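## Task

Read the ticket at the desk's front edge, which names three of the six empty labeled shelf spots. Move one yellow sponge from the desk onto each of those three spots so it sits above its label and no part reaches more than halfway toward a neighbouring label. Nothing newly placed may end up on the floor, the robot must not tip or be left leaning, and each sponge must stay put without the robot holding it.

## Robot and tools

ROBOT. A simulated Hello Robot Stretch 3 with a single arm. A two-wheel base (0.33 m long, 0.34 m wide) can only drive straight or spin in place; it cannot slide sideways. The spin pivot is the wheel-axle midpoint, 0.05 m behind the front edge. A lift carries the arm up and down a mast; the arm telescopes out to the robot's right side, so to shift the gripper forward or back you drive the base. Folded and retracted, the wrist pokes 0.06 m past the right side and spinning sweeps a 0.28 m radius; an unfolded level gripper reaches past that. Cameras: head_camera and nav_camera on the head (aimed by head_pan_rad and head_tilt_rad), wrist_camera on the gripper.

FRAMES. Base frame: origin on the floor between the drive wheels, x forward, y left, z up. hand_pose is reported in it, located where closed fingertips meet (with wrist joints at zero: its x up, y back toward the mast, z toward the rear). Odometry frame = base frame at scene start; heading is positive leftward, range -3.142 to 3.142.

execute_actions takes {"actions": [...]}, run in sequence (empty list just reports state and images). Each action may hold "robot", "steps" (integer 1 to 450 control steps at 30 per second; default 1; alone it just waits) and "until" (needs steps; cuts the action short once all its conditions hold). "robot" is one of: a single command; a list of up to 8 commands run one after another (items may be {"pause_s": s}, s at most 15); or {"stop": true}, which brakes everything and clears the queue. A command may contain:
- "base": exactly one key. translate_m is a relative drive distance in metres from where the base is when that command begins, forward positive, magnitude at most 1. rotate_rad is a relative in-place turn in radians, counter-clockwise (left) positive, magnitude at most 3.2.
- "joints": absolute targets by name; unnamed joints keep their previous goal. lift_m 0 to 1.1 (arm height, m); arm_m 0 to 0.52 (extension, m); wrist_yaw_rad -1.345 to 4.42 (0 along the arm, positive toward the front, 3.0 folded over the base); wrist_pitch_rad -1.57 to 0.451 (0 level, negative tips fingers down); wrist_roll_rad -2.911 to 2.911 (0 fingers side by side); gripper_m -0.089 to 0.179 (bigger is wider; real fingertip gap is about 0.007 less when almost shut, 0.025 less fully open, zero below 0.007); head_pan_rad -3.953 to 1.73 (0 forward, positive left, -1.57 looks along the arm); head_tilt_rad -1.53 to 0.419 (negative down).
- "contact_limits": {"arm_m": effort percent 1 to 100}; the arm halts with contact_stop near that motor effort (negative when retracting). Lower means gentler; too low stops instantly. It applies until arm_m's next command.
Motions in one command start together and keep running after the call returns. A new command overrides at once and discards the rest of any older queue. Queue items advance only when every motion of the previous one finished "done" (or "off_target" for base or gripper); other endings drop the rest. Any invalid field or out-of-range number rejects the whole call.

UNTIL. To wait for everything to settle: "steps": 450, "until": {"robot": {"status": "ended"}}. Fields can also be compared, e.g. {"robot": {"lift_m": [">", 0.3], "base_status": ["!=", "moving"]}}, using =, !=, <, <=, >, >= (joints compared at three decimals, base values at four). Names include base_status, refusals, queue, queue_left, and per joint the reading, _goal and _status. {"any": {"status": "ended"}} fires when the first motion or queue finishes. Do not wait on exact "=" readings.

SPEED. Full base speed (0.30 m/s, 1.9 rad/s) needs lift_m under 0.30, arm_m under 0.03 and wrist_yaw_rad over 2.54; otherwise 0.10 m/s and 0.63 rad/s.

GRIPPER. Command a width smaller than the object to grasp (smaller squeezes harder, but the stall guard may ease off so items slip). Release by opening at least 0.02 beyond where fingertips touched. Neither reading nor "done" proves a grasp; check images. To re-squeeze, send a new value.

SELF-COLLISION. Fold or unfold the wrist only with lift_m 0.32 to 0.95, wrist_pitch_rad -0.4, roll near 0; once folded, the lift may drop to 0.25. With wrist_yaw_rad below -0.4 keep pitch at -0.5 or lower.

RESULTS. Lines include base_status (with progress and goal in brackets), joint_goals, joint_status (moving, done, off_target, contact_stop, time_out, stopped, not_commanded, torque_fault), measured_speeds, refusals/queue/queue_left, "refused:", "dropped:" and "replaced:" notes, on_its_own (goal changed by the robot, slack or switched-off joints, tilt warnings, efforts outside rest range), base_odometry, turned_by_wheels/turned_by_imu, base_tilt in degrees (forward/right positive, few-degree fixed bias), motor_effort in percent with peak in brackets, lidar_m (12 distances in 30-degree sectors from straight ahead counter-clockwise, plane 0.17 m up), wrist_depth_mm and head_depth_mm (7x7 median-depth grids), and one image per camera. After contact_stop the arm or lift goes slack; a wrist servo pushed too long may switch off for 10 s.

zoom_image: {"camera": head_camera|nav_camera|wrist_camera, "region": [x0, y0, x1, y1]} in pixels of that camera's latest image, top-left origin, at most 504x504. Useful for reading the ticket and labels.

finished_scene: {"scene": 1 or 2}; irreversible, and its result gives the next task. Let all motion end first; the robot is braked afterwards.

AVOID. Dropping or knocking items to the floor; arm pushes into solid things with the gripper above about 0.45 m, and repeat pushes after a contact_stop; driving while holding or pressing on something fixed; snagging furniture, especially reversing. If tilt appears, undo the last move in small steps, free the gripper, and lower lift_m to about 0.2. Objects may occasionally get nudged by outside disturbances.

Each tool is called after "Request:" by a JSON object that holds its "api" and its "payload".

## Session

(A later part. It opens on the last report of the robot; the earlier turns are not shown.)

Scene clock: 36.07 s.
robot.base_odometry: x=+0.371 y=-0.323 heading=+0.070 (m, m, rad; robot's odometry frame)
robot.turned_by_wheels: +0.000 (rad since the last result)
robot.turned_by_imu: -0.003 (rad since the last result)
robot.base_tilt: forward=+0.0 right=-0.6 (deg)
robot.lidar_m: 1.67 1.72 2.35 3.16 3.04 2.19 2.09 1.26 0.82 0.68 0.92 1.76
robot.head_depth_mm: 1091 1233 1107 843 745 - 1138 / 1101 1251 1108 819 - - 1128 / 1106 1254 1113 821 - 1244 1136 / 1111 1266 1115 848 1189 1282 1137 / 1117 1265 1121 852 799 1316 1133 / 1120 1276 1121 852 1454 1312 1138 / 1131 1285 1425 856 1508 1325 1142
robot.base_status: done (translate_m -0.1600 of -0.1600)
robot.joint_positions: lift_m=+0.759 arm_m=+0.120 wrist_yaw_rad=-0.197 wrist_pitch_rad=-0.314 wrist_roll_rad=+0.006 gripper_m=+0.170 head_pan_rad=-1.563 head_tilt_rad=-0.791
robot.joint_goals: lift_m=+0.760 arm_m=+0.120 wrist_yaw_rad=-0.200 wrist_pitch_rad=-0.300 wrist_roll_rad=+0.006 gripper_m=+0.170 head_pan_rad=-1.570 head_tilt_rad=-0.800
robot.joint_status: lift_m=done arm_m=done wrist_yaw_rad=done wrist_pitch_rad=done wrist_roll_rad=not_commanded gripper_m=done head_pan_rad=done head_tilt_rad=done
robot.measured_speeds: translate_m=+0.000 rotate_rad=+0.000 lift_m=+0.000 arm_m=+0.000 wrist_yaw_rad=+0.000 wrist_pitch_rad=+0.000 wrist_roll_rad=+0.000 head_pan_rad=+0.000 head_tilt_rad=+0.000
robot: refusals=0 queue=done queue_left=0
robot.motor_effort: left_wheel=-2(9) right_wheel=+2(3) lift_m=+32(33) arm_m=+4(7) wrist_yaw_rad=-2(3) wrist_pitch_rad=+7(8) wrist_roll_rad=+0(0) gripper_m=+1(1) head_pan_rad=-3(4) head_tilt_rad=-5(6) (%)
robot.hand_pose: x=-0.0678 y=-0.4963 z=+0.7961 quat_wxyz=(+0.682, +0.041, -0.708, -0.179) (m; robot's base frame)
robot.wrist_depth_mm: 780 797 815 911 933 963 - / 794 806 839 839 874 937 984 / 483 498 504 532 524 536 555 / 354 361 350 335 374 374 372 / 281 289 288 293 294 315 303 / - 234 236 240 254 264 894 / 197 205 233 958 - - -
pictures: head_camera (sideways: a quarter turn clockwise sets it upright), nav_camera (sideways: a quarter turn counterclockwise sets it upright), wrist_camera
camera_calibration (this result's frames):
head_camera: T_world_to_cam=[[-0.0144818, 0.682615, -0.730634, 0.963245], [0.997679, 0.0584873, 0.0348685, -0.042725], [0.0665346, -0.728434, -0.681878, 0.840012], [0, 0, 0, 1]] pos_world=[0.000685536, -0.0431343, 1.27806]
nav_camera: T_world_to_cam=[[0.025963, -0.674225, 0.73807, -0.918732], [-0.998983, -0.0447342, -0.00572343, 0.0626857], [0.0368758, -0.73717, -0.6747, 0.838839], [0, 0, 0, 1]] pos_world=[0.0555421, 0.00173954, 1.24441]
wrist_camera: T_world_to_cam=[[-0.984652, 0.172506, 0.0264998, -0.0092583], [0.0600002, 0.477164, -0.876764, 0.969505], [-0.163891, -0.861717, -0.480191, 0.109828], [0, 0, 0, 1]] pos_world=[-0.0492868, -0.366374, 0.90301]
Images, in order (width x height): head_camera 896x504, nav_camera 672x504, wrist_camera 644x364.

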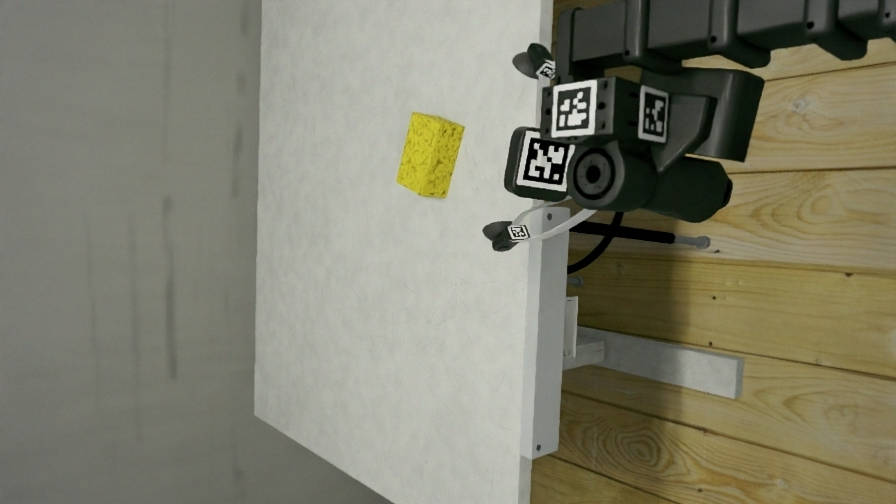

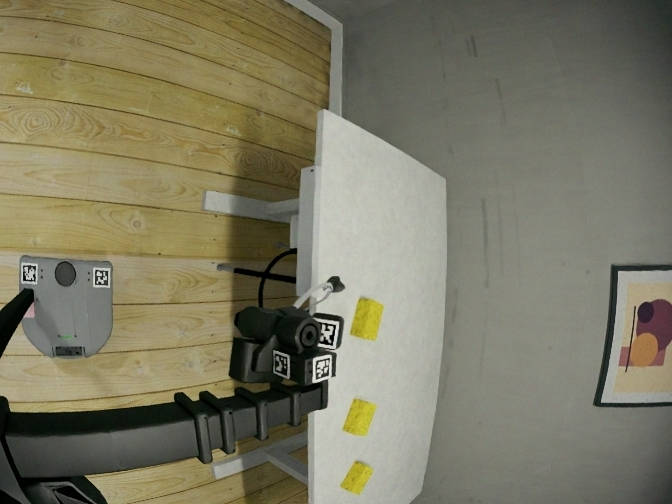

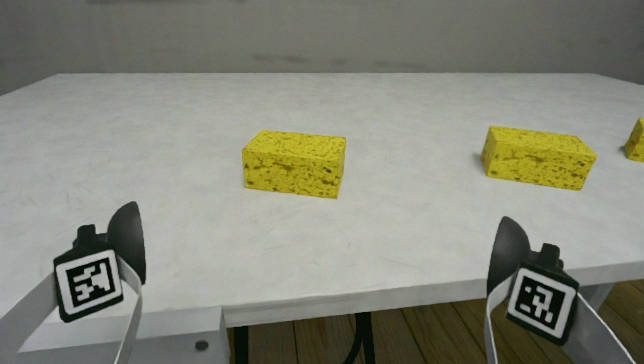

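Request:
{"api": "execute_actions", "payload": {"actions": [{"robot":[{"joints":{"lift_m":0.715,"wrist_yaw_rad":-0.27,"arm_m":0.2}},{"joints":{"arm_m":0.32}}],"steps":450,"until":{"robot":{"status":"ended"}}}]}}

Scene clock: 40.10 s.
robot.base_odometry: x=+0.371 y=-0.323 heading=+0.070 (m, m, rad; robot's odometry frame)
robot.turned_by_wheels: +0.000 (rad since the last result)
robot.turned_by_imu: -0.001 (rad since the last result)
robot.base_tilt: forward=-0.1 right=-0.8 (deg)
robot.lidar_m: 1.67 1.72 2.34 3.17 3.06 2.18 2.10 1.26 0.82 0.68 0.93 1.77
robot.head_depth_mm: 1089 1245 1107 845 1477 - - / 1097 1235 1109 940 1448 1300 1132 / 1099 1259 1113 945 1527 1329 1130 / 1109 1260 1115 853 1182 1292 1135 / 1118 1278 1115 854 798 1321 1135 / 1118 1275 1119 855 1458 1317 1141 / 1122 1289 1422 856 1504 1326 1138
robot.base_status: done (translate_m -0.1600 of -0.1600)
robot.joint_positions: lift_m=+0.716 arm_m=+0.320 wrist_yaw_rad=-0.268 wrist_pitch_rad=-0.315 wrist_roll_rad=+0.006 gripper_m=+0.170 head_pan_rad=-1.563 head_tilt_rad=-0.791
robot.joint_goals: lift_m=+0.715 arm_m=+0.320 wrist_yaw_rad=-0.270 wrist_pitch_rad=-0.300 wrist_roll_rad=+0.006 gripper_m=+0.170 head_pan_rad=-1.570 head_tilt_rad=-0.800
robot.joint_status: lift_m=done arm_m=done wrist_yaw_rad=done wrist_pitch_rad=done wrist_roll_rad=not_commanded gripper_m=done head_pan_rad=done head_tilt_rad=done
robot.measured_speeds: translate_m=+0.000 rotate_rad=+0.000 lift_m=+0.000 arm_m=+0.000 wrist_yaw_rad=+0.000 wrist_pitch_rad=+0.000 wrist_roll_rad=+0.000 head_pan_rad=+0.000 head_tilt_rad=+0.000
robot: refusals=0 queue=done queue_left=0
robot.motor_effort: left_wheel=-2(2) right_wheel=+3(2) lift_m=+14(32) arm_m=+4(6) wrist_yaw_rad=-2(5) wrist_pitch_rad=+7(7) wrist_roll_rad=+0(0) gripper_m=+1(0) head_pan_rad=-4(3) head_tilt_rad=-6(6) (%)
robot.hand_pose: x=-0.0840 y=-0.6925 z=+0.7521 quat_wxyz=(+0.675, +0.016, -0.709, -0.203) (m; robot's base frame)
robot.wrist_depth_mm: 605 639 691 722 751 813 886 / 573 595 630 638 669 688 736 / 366 376 380 388 398 408 421 / 269 272 275 283 287 292 280 / 212 219 147 149 207 236 229 / - 170 143 137 171 184 188 / 149 151 151 148 150 156 157
pictures: head_camera (sideways: a quarter turn clockwise sets it upright), nav_camera (sideways: a quarter turn counterclockwise sets it upright), wrist_camera
camera_calibration (this result's frames):
head_camera: T_world_to_cam=[[-0.014482, 0.682615, -0.730634, 0.963246], [0.997679, 0.0584876, 0.0348685, -0.042725], [0.0665348, -0.728434, -0.681878, 0.840012], [0, 0, 0, 1]] pos_world=[0.000685546, -0.0431343, 1.27806]
nav_camera: T_world_to_cam=[[0.0259632, -0.674225, 0.73807, -0.918732], [-0.998983, -0.0447344, -0.00572343, 0.0626857], [0.036876, -0.73717, -0.6747, 0.838839], [0, 0, 0, 1]] pos_world=[0.0555421, 0.00173955, 1.24441]
wrist_camera: T_world_to_cam=[[-0.97014, 0.241094, 0.0264874, 0.0585999], [0.093424, 0.472226, -0.876513, 1.02462], [-0.22383, -0.847866, -0.48065, -0.0780728], [0, 0, 0, 1]] pos_world=[-0.0563487, -0.564174, 0.859011]
Images, in order (width x height): head_camera 896x504, nav_camera 672x504, wrist_camera 644x364.

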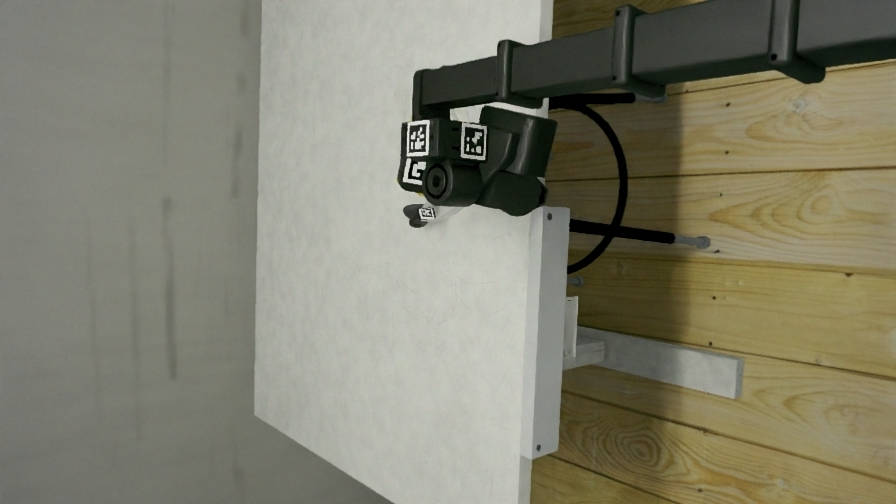

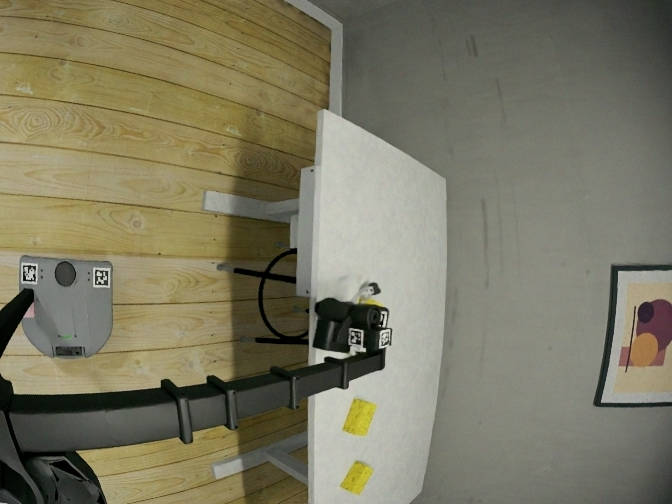

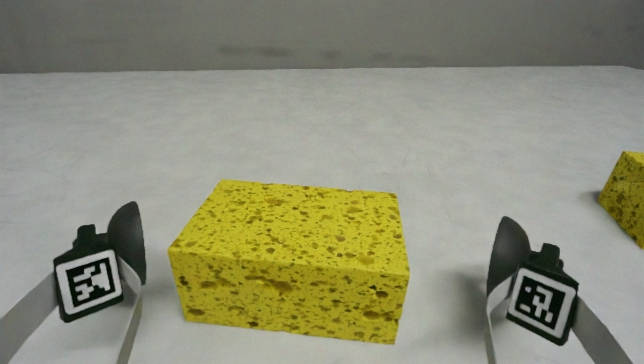

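Request:
{"api": "execute_actions", "payload": {"actions": [{"robot":[{"base":{"translate_m":0.012},"joints":{"lift_m":0.709,"arm_m":0.33}},{"joints":{"gripper_m":0.07}},{"joints":{"lift_m":0.76}}],"steps":450,"until":{"robot":{"status":"ended"}}}]}}

Scene clock: 43.67 s.
robot.base_odometry: x=+0.383 y=-0.322 heading=+0.070 (m, m, rad; robot's odometry frame)
robot.turned_by_wheels: +0.000 (rad since the last result)
robot.turned_by_imu: -0.001 (rad since the last result)
robot.base_tilt: forward=+0.0 right=-0.5 (deg)
robot.lidar_m: 1.66 1.71 2.33 3.18 3.08 2.21 2.11 1.27 0.83 0.68 0.92 1.76
robot.head_depth_mm: 1092 1238 1107 873 - - 1113 / 1101 1247 1157 - 1373 1310 1137 / 1105 1249 1113 - 1499 1321 1130 / 1113 1266 1117 848 1139 1316 1139 / 1109 1274 1120 852 799 1321 1128 / 1121 1283 1119 856 1450 1307 1142 / 1124 1283 1440 860 1532 1325 1136
robot.base_status: done (translate_m +0.0120 of +0.0120)
robot.joint_positions: lift_m=+0.759 arm_m=+0.330 wrist_yaw_rad=-0.268 wrist_pitch_rad=-0.316 wrist_roll_rad=+0.006 gripper_m=+0.071 head_pan_rad=-1.563 head_tilt_rad=-0.791
robot.joint_goals: lift_m=+0.760 arm_m=+0.330 wrist_yaw_rad=-0.270 wrist_pitch_rad=-0.300 wrist_roll_rad=+0.006 gripper_m=+0.070 head_pan_rad=-1.570 head_tilt_rad=-0.800
robot.joint_status: lift_m=done arm_m=done wrist_yaw_rad=done wrist_pitch_rad=done wrist_roll_rad=not_commanded gripper_m=done head_pan_rad=done head_tilt_rad=done
robot.measured_speeds: translate_m=+0.000 rotate_rad=+0.000 lift_m=+0.000 arm_m=+0.000 wrist_yaw_rad=+0.000 wrist_pitch_rad=+0.000 wrist_roll_rad=+0.000 head_pan_rad=+0.000 head_tilt_rad=+0.000
robot: refusals=0 queue=done queue_left=0
robot.motor_effort: left_wheel=-3(3) right_wheel=+2(7) lift_m=+32(33) arm_m=+4(3) wrist_yaw_rad=-2(2) wrist_pitch_rad=+7(8) wrist_roll_rad=+0(0) gripper_m=-20(100) head_pan_rad=-3(3) head_tilt_rad=-6(5) (%)
robot.hand_pose: x=-0.0839 y=-0.7023 z=+0.7956 quat_wxyz=(+0.675, +0.017, -0.709, -0.204) (m; robot's base frame)
robot.wrist_depth_mm: 588 624 676 709 742 804 885 / 615 651 704 737 779 841 923 / 477 500 504 516 527 540 558 / 351 360 348 176 373 387 384 / 279 287 136 139 141 301 274 / 230 239 139 135 131 248 244 / 202 197 194 191 195 200 208
pictures: head_camera (sideways: a quarter turn clockwise sets it upright), nav_camera (sideways: a quarter turn counterclockwise sets it upright), wrist_camera
camera_calibration (this result's frames):
head_camera: T_world_to_cam=[[-0.0144819, 0.682615, -0.730634, 0.963245], [0.997679, 0.0584874, 0.0348685, -0.042725], [0.0665347, -0.728434, -0.681878, 0.840012], [0, 0, 0, 1]] pos_world=[0.000685541, -0.0431343, 1.27806]
nav_camera: T_world_to_cam=[[0.0259631, -0.674225, 0.73807, -0.918732], [-0.998983, -0.0447343, -0.00572343, 0.0626857], [0.0368759, -0.73717, -0.6747, 0.838839], [0, 0, 0, 1]] pos_world=[0.0555421, 0.00173955, 1.24441]
wrist_camera: T_world_to_cam=[[-0.970151, 0.241055, 0.0264513, 0.0598617], [0.093773, 0.4735, -0.875788, 1.06781], [-0.223638, -0.847166, -0.481971, -0.0639156], [0, 0, 0, 1]] pos_world=[-0.0563505, -0.574183, 0.902783]
Images, in order (width x height): head_camera 896x504, nav_camera 672x504, wrist_camera 644x364.

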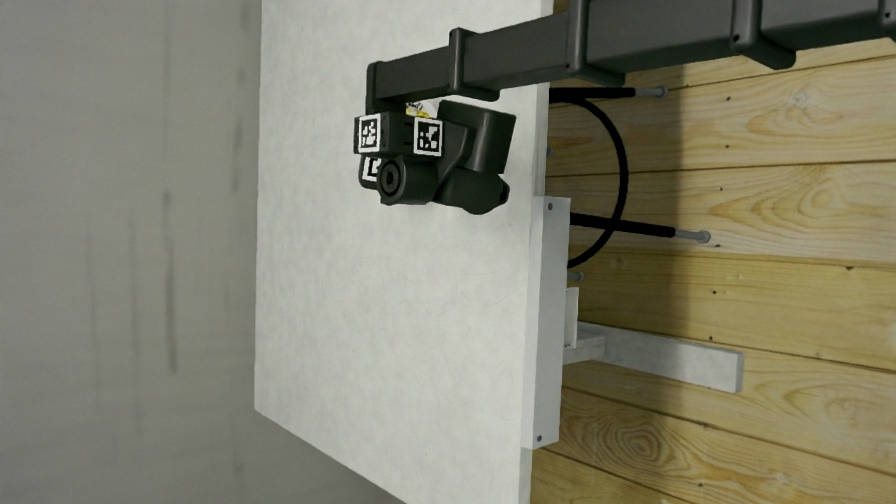

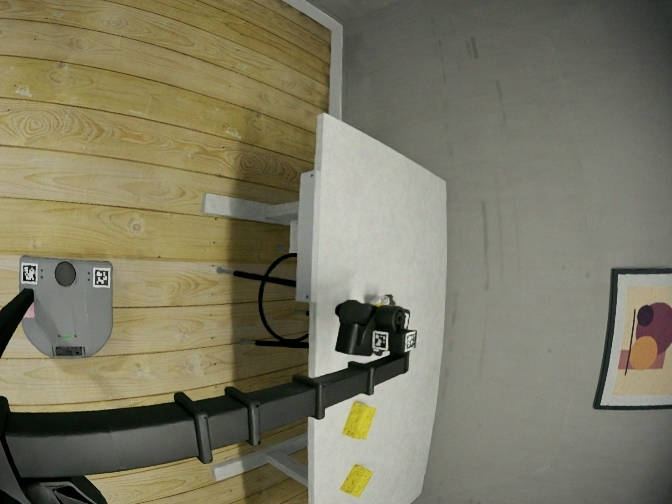

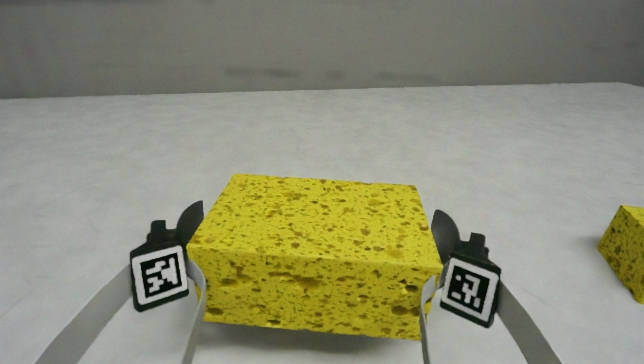

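Request:
{"api": "execute_actions", "payload": {"actions": [{"robot":[{"joints":{"arm_m":0.0,"wrist_pitch_rad":-0.4,"wrist_yaw_rad":0}},{"base":{"rotate_rad":1.515},"joints":{"lift_m":0.4,"wrist_yaw_rad":2.7,"head_pan_rad":0,"head_tilt_rad":-0.4}},{"joints":{"lift_m":0.285}},{"base":{"translate_m":1.0}}],"steps":450,"until":{"robot":{"status":"ended"}}}]}}

Scene clock: 60.03 s.
robot.base_odometry: x=+0.369 y=+0.678 heading=+1.585 (m, m, rad; robot's odometry frame)
robot.turned_by_wheels: +1.515 (rad since the last result)
robot.turned_by_imu: +1.509 (rad since the last result)
robot.base_tilt: forward=+0.1 right=-0.8 (deg)
robot.lidar_m: 2.16 2.30 2.32 2.18 2.22 2.12 1.68 2.38 1.68 1.60 1.63 1.93
robot.head_depth_mm: 2058 2235 2394 2594 2493 1802 1411 / 2050 2147 2338 2538 2421 1787 1416 / 2087 2196 2357 2514 2430 1787 1410 / 2044 2193 2352 2509 2401 1801 1405 / 2043 2187 2351 2533 2411 1800 1406 / 2084 2227 2360 2534 2434 1793 1402 / 2077 2215 2334 2474 2367 1769 1402
robot.base_status: done (translate_m +1.0000 of +1.0000)
robot.joint_positions: lift_m=+0.286 arm_m=+0.000 wrist_yaw_rad=+2.697 wrist_pitch_rad=-0.416 wrist_roll_rad=+0.006 gripper_m=+0.071 head_pan_rad=-0.007 head_tilt_rad=-0.408
robot.joint_goals: lift_m=+0.285 arm_m=+0.000 wrist_yaw_rad=+2.700 wrist_pitch_rad=-0.400 wrist_roll_rad=+0.006 gripper_m=+0.070 head_pan_rad=+0.000 head_tilt_rad=-0.400
robot.joint_status: lift_m=done arm_m=done wrist_yaw_rad=done wrist_pitch_rad=done wrist_roll_rad=not_commanded gripper_m=done head_pan_rad=done head_tilt_rad=done
robot.measured_speeds: translate_m=+0.000 rotate_rad=+0.000 lift_m=+0.000 arm_m=+0.000 wrist_yaw_rad=+0.000 wrist_pitch_rad=+0.000 wrist_roll_rad=+0.000 head_pan_rad=+0.000 head_tilt_rad=+0.000
robot: refusals=0 queue=done queue_left=0
robot.motor_effort: left_wheel=-3(10) right_wheel=+2(8) lift_m=+14(31) arm_m=-3(3) wrist_yaw_rad=+2(3) wrist_pitch_rad=+7(8) wrist_roll_rad=+0(0) gripper_m=-19(19) head_pan_rad=+5(57) head_tilt_rad=+5(38) (%)
robot.hand_pose: x=+0.0753 y=+0.0576 z=+0.2987 quat_wxyz=(+0.295, +0.709, -0.011, +0.641) (m; robot's base frame)
robot.wrist_depth_mm: - - - - - - - / - - - - - - - / 904 909 915 928 973 961 980 / - 722 700 177 727 762 762 / - 591 136 139 140 611 606 / - - 137 134 131 530 512 / - - - 414 419 433 452
pictures: head_camera (sideways: a quarter turn clockwise sets it upright), nav_camera (sideways: a quarter turn counterclockwise sets it upright), wrist_camera
camera_calibration (this result's frames):
head_camera: T_world_to_cam=[[-0.360337, -0.00678403, -0.932798, 1.22897], [-0.0532964, 0.99849, 0.0133264, -0.00828083], [0.931299, 0.0545168, -0.360154, 0.416151], [0, 0, 0, 1]] pos_world=[0.0548407, -0.00608152, 1.29637]
nav_camera: T_world_to_cam=[[0.349937, 0.0184013, 0.936592, -1.17958], [0.0296334, -0.999524, 0.00856586, 0.0378073], [0.936304, 0.0247569, -0.350316, 0.411299], [0, 0, 0, 1]] pos_world=[0.0265594, 0.0493128, 1.24855]
wrist_camera: T_world_to_cam=[[0.91367, -0.405752, 0.0239429, -0.0595936], [-0.212128, -0.526259, -0.823439, 0.322805], [0.346712, 0.747273, -0.566899, 0.266523], [0, 0, 0, 1]] pos_world=[0.0305182, -0.0534662, 0.418328]
Images, in order (width x height): head_camera 896x504, nav_camera 672x504, wrist_camera 644x364.

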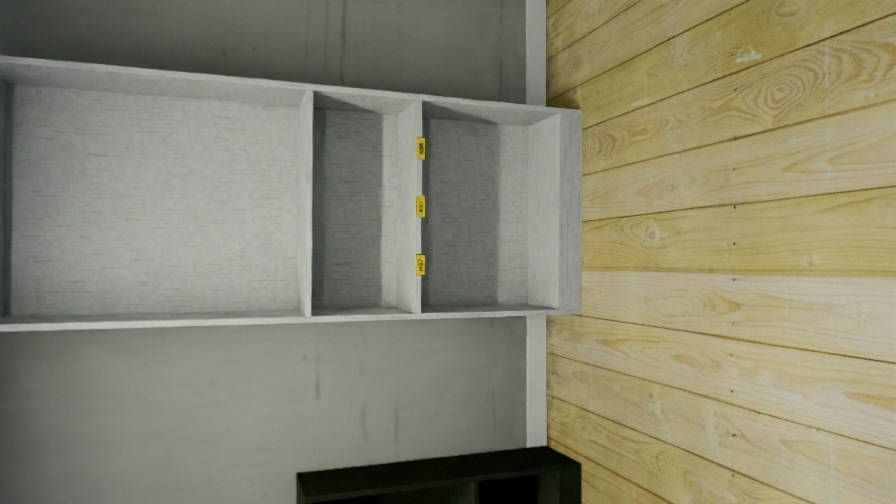

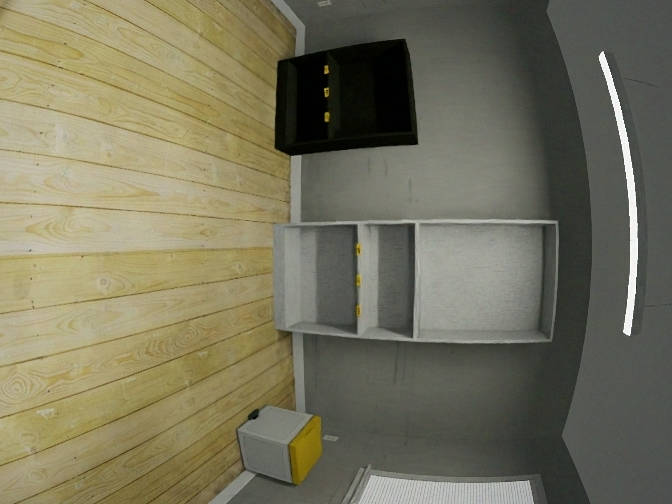

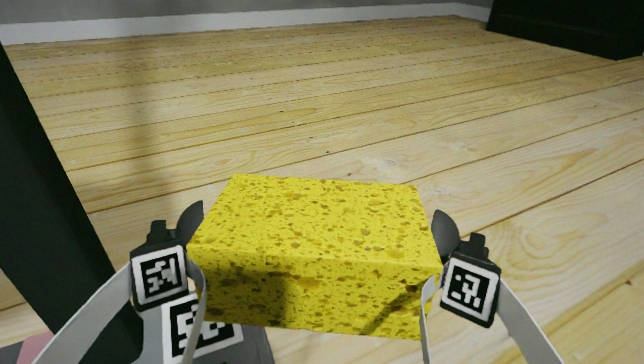

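Request:
{"api": "zoom_image", "payload": {"camera": "head_camera", "region": [390, 130, 450, 285]}}

Region (390, 130, 450, 285) of head_camera's 896x504 image, scaled by 3.252, with more detail than that image has; it fills the left 195 columns of this view, and the rest is white.

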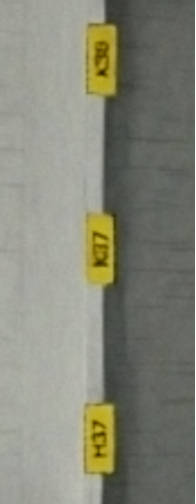

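Request:
{"api": "execute_actions", "payload": {"actions": [{"robot":[{"base":{"rotate_rad":0.638}},{"base":{"translate_m":1.0}},{"base":{"translate_m":0.91}},{"base":{"rotate_rad":0.98},"joints":{"head_pan_rad":-1.57,"head_tilt_rad":-0.9}},{"joints":{"lift_m":0.45}}],"steps":450,"until":{"robot":{"status":"ended"}}}]}}

Scene clock: 77.73 s.
robot.base_odometry: x=-0.790 y=+2.196 heading=-3.081 (m, m, rad; robot's odometry frame)
robot.turned_by_wheels: +1.618 (rad since the last result)
robot.turned_by_imu: +1.608 (rad since the last result)
robot.base_tilt: forward=+0.0 right=-0.7 (deg)
robot.lidar_m: 1.17 1.21 1.61 3.50 3.45 2.73 2.19 0.98 0.57 0.72 0.81 0.75
robot.head_depth_mm: 655 530 696 754 1386 1247 1101 / 656 530 891 1027 986 1221 1135 / 661 532 896 1064 990 1218 1142 / 661 536 896 1068 1016 1218 1094 / 665 539 900 1072 998 1225 1104 / 667 541 902 1074 1020 1222 1111 / 670 545 900 1072 1003 1230 1111
robot.base_status: done (rotate_rad +0.9799 of +0.9800)
robot.joint_positions: lift_m=+0.433 arm_m=+0.000 wrist_yaw_rad=+2.697 wrist_pitch_rad=-0.416 wrist_roll_rad=+0.006 gripper_m=+0.071 head_pan_rad=-1.563 head_tilt_rad=-0.889
robot.joint_goals: lift_m=+0.450 arm_m=+0.000 wrist_yaw_rad=+2.700 wrist_pitch_rad=-0.400 wrist_roll_rad=+0.006 gripper_m=+0.070 head_pan_rad=-1.570 head_tilt_rad=-0.900
robot.joint_status: lift_m=moving arm_m=done wrist_yaw_rad=done wrist_pitch_rad=done wrist_roll_rad=not_commanded gripper_m=done head_pan_rad=done head_tilt_rad=done
robot.measured_speeds: translate_m=+0.000 rotate_rad=+0.000 lift_m=+0.085 arm_m=+0.000 wrist_yaw_rad=+0.000 wrist_pitch_rad=+0.000 wrist_roll_rad=+0.000 head_pan_rad=+0.000 head_tilt_rad=+0.000
robot: refusals=0 queue=running queue_left=0
robot.motor_effort: left_wheel=-3(12) right_wheel=+2(9) lift_m=+32(34) arm_m=-3(3) wrist_yaw_rad=+1(1) wrist_pitch_rad=+7(7) wrist_roll_rad=+0(0) gripper_m=-19(19) head_pan_rad=-3(55) head_tilt_rad=-7(43) (%)
robot.hand_pose: x=+0.0753 y=+0.0576 z=+0.4458 quat_wxyz=(+0.295, +0.709, -0.011, +0.641) (m; robot's base frame)
robot.wrist_depth_mm: - - - - - - 910 / - - - - - - 958 / - - - - - - 978 / - 948 938 177 - - - / - 821 137 139 141 808 830 / - - 139 134 131 709 692 / 579 578 575 562 576 589 608
pictures: head_camera (sideways: a quarter turn clockwise sets it upright), nav_camera (sideways: a quarter turn counterclockwise sets it upright), wrist_camera
camera_calibration (this result's frames):
head_camera: T_world_to_cam=[[-0.0152395, 0.75116, -0.659944, 0.87113], [0.99769, 0.055125, 0.0397056, -0.0490176], [0.0662046, -0.657814, -0.750265, 0.928955], [0, 0, 0, 1]] pos_world=[0.000678837, -0.0405767, 1.27381]
nav_camera: T_world_to_cam=[[0.0267241, -0.743538, 0.66816, -0.827632], [-0.998974, -0.0443055, -0.00934818, 0.0674037], [0.0365539, -0.667225, -0.743959, 0.928918], [0, 0, 0, 1]] pos_world=[0.0554968, 0.00740779, 1.2447]
wrist_camera: T_world_to_cam=[[0.913718, -0.405644, 0.023943, -0.0631031], [-0.212106, -0.526371, -0.823374, 0.443893], [0.346599, 0.747253, -0.566994, 0.349982], [0, 0, 0, 1]] pos_world=[0.0305073, -0.0534701, 0.565439]
Images, in order (width x height): head_camera 896x504, nav_camera 672x504, wrist_camera 644x364.

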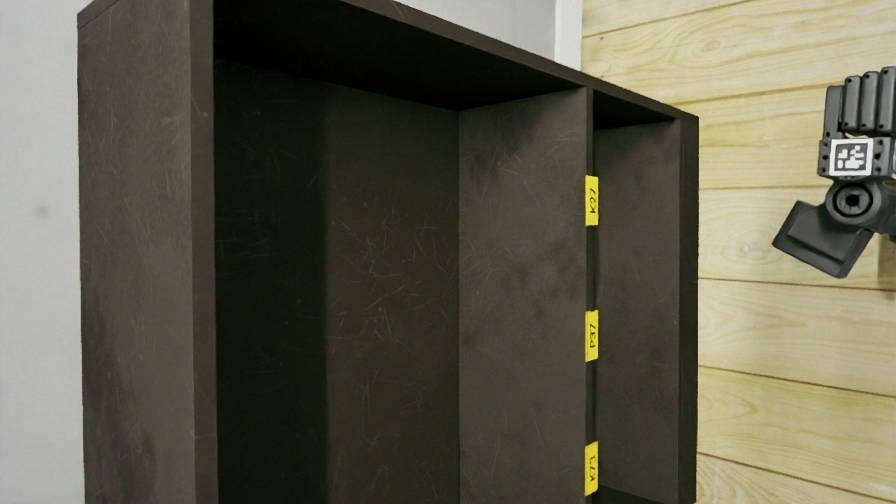

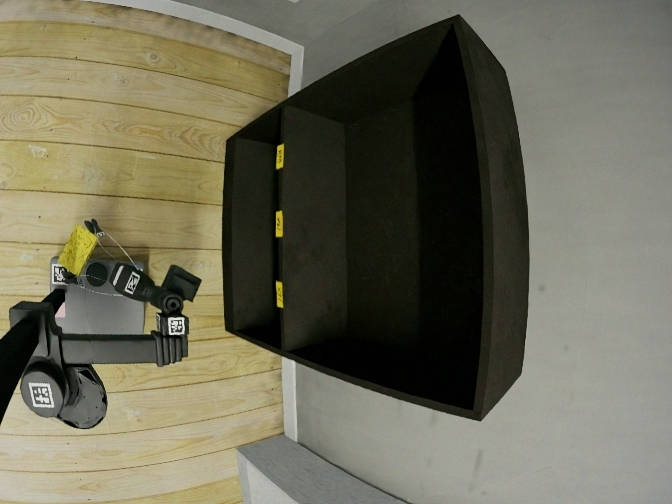

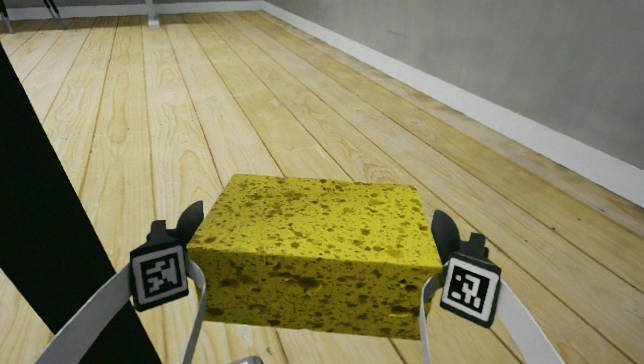

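Request:
{"api": "execute_actions", "payload": {"actions": [{"robot":[{"joints":{"lift_m":0.47,"wrist_yaw_rad":0}},{"joints":{"wrist_pitch_rad":-0.3}}],"steps":450,"until":{"robot":{"status":"ended"}}}]}}

Scene clock: 81.07 s.
robot.base_odometry: x=-0.790 y=+2.196 heading=-3.081 (m, m, rad; robot's odometry frame)
robot.turned_by_wheels: +0.000 (rad since the last result)
robot.turned_by_imu: -0.001 (rad since the last result)
robot.base_tilt: forward=+0.0 right=-0.7 (deg)
robot.lidar_m: 1.17 1.21 1.61 3.49 3.45 2.73 2.19 0.98 0.57 0.72 0.81 0.75
robot.head_depth_mm: 654 528 695 751 1388 1252 1100 / 657 531 884 1025 984 1225 1140 / 661 534 899 1060 995 1192 - / 662 535 896 1071 1016 1213 1103 / 665 539 899 1066 995 1222 1109 / 669 542 901 1077 1026 1237 1111 / 668 546 903 1068 1004 1241 1107
robot.base_status: done (rotate_rad +0.9799 of +0.9800)
robot.joint_positions: lift_m=+0.469 arm_m=+0.000 wrist_yaw_rad=+0.004 wrist_pitch_rad=-0.326 wrist_roll_rad=+0.006 gripper_m=+0.071 head_pan_rad=-1.563 head_tilt_rad=-0.889
robot.joint_goals: lift_m=+0.470 arm_m=+0.000 wrist_yaw_rad=+0.000 wrist_pitch_rad=-0.300 wrist_roll_rad=+0.006 gripper_m=+0.070 head_pan_rad=-1.570 head_tilt_rad=-0.900
robot.joint_status: lift_m=done arm_m=done wrist_yaw_rad=done wrist_pitch_rad=done wrist_roll_rad=not_commanded gripper_m=done head_pan_rad=done head_tilt_rad=done
robot.measured_speeds: translate_m=+0.000 rotate_rad=+0.000 lift_m=+0.000 arm_m=+0.000 wrist_yaw_rad=+0.000 wrist_pitch_rad=+0.000 wrist_roll_rad=+0.000 head_pan_rad=+0.000 head_tilt_rad=+0.000
robot: refusals=0 queue=done queue_left=0
robot.motor_effort: left_wheel=-3(3) right_wheel=+3(2) lift_m=+32(34) arm_m=-3(3) wrist_yaw_rad=-3(2) wrist_pitch_rad=+12(13) wrist_roll_rad=+0(0) gripper_m=-19(20) head_pan_rad=-3(3) head_tilt_rad=-7(7) (%)
robot.hand_pose: x=-0.0207 y=-0.3802 z=+0.5032 quat_wxyz=(+0.696, +0.116, -0.699, -0.114) (m; robot's base frame)
robot.wrist_depth_mm: 486 482 485 481 491 327 509 / 519 515 519 530 517 326 540 / 407 420 429 443 454 327 608 / 325 318 317 178 326 329 651 / 653 685 136 139 141 701 721 / 634 672 139 134 131 770 780 / 555 549 536 532 484 652 686
pictures: head_camera (sideways: a quarter turn clockwise sets it upright), nav_camera (sideways: a quarter turn counterclockwise sets it upright), wrist_camera
camera_calibration (this result's frames):
head_camera: T_world_to_cam=[[-0.0152388, 0.751161, -0.659944, 0.871129], [0.99769, 0.0551241, 0.0397056, -0.0490177], [0.0662041, -0.657814, -0.750265, 0.928955], [0, 0, 0, 1]] pos_world=[0.000678803, -0.0405767, 1.27381]
nav_camera: T_world_to_cam=[[0.0267235, -0.743538, 0.66816, -0.827631], [-0.998974, -0.0443046, -0.00934819, 0.0674037], [0.0365533, -0.667224, -0.743959, 0.928918], [0, 0, 0, 1]] pos_world=[0.0554968, 0.00740776, 1.2447]
wrist_camera: T_world_to_cam=[[-0.999269, -0.0278425, 0.0262104, -0.0514091], [-0.0365022, 0.490342, -0.870765, 0.654438], [0.0113922, -0.871085, -0.491, 0.0824596], [0, 0, 0, 1]] pos_world=[-0.0284226, -0.250501, 0.611696]
Images, in order (width x height): head_camera 896x504, nav_camera 672x504, wrist_camera 644x364.

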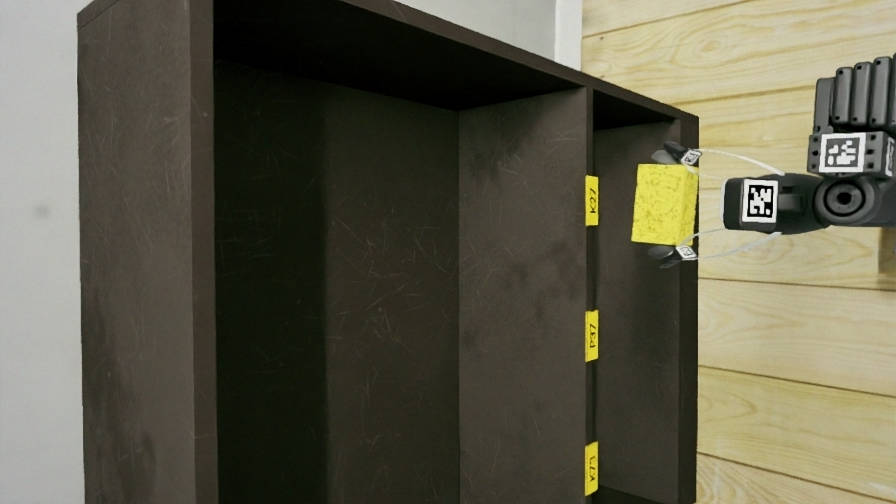

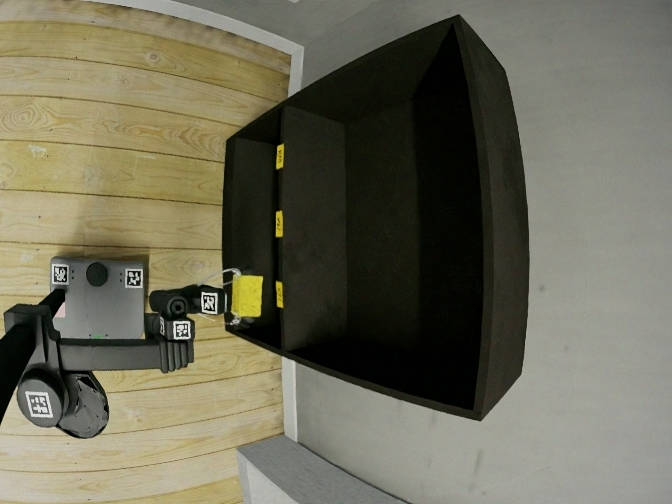

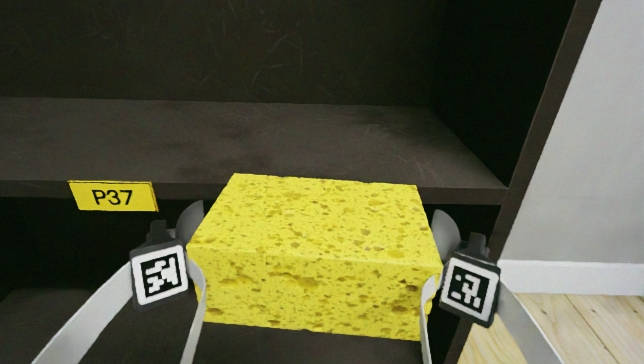

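Request:
{"api": "execute_actions", "payload": {"actions": [{"robot":[{"joints":{"lift_m":0.485,"arm_m":0.22}},{"joints":{"lift_m":0.452}}],"steps":450,"until":{"robot":{"status":"ended"}}}]}}

Scene clock: 89.43 s.
robot.base_odometry: x=-0.790 y=+2.196 heading=-3.081 (m, m, rad; robot's odometry frame)
robot.turned_by_wheels: +0.000 (rad since the last result)
robot.turned_by_imu: -0.002 (rad since the last result)
robot.base_tilt: forward=+0.0 right=-0.6 (deg)
robot.lidar_m: 1.17 1.20 1.61 3.48 3.45 2.74 2.19 0.98 0.57 0.72 0.81 0.75
robot.head_depth_mm: 653 528 696 753 1389 1258 1096 / 657 530 882 1028 978 1256 1121 / 657 533 893 1066 952 1211 1101 / 661 534 893 1067 1015 1223 1107 / 667 539 898 1066 997 1219 1107 / 667 542 898 1067 1024 1232 1110 / 670 545 905 1072 1000 1225 1117
robot.base_status: done (rotate_rad +0.9799 of +0.9800)
robot.joint_positions: lift_m=+0.453 arm_m=+0.220 wrist_yaw_rad=+0.002 wrist_pitch_rad=-0.325 wrist_roll_rad=+0.006 gripper_m=+0.071 head_pan_rad=-1.563 head_tilt_rad=-0.889
robot.joint_goals: lift_m=+0.452 arm_m=+0.220 wrist_yaw_rad=+0.000 wrist_pitch_rad=-0.300 wrist_roll_rad=+0.006 gripper_m=+0.070 head_pan_rad=-1.570 head_tilt_rad=-0.900
robot.joint_status: lift_m=done arm_m=done wrist_yaw_rad=done wrist_pitch_rad=done wrist_roll_rad=not_commanded gripper_m=done head_pan_rad=done head_tilt_rad=done
robot.measured_speeds: translate_m=+0.000 rotate_rad=+0.000 lift_m=+0.000 arm_m=+0.000 wrist_yaw_rad=+0.000 wrist_pitch_rad=+0.000 wrist_roll_rad=+0.000 head_pan_rad=+0.000 head_tilt_rad=+0.000
robot: refusals=0 queue=done queue_left=0
robot.motor_effort: left_wheel=-3(3) right_wheel=+2(3) lift_m=+14(31) arm_m=+4(6) wrist_yaw_rad=-2(3) wrist_pitch_rad=+12(13) wrist_roll_rad=+0(0) gripper_m=-19(19) head_pan_rad=-4(5) head_tilt_rad=-7(7) (%)
robot.hand_pose: x=-0.0210 y=-0.5998 z=+0.4866 quat_wxyz=(+0.696, +0.115, -0.699, -0.114) (m; robot's base frame)
robot.wrist_depth_mm: 286 283 284 287 289 282 204 / 303 306 310 310 313 301 204 / 329 328 333 335 338 297 203 / 272 276 264 177 290 279 202 / 215 222 136 139 141 232 202 / 179 186 138 134 131 192 185 / - 153 152 148 151 156 162
pictures: head_camera (sideways: a quarter turn clockwise sets it upright), nav_camera (sideways: a quarter turn counterclockwise sets it upright), wrist_camera
camera_calibration (this result's frames):
head_camera: T_world_to_cam=[[-0.0151291, 0.751163, -0.659944, 0.871129], [0.997698, 0.0549783, 0.0397056, -0.0490177], [0.066108, -0.657824, -0.750265, 0.928955], [0, 0, 0, 1]] pos_world=[0.000672873, -0.0405759, 1.27381]
nav_camera: T_world_to_cam=[[0.0266148, -0.743542, 0.66816, -0.827631], [-0.998981, -0.0441586, -0.00934818, 0.0674038], [0.0364558, -0.66723, -0.743959, 0.928919], [0, 0, 0, 1]] pos_world=[0.0554979, 0.00740054, 1.2447]
wrist_camera: T_world_to_cam=[[-0.999308, -0.0263638, 0.0262466, -0.0565584], [-0.035793, 0.489094, -0.871497, 0.74729], [0.0101389, -0.871833, -0.489699, -0.118088], [0, 0, 0, 1]] pos_world=[-0.0285742, -0.469938, 0.594918]
Images, in order (width x height): head_camera 896x504, nav_camera 672x504, wrist_camera 644x364.

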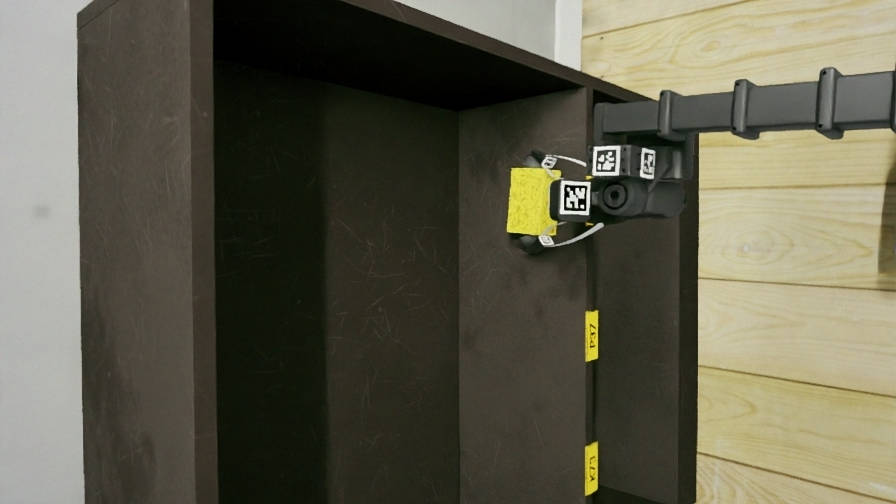

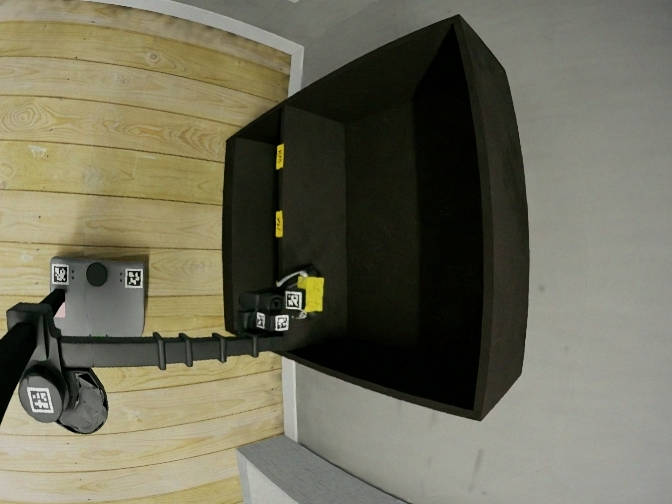

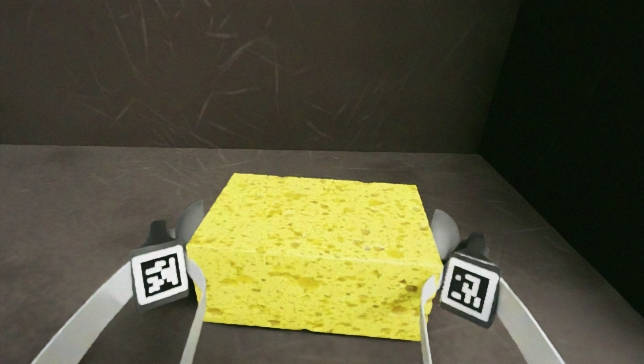

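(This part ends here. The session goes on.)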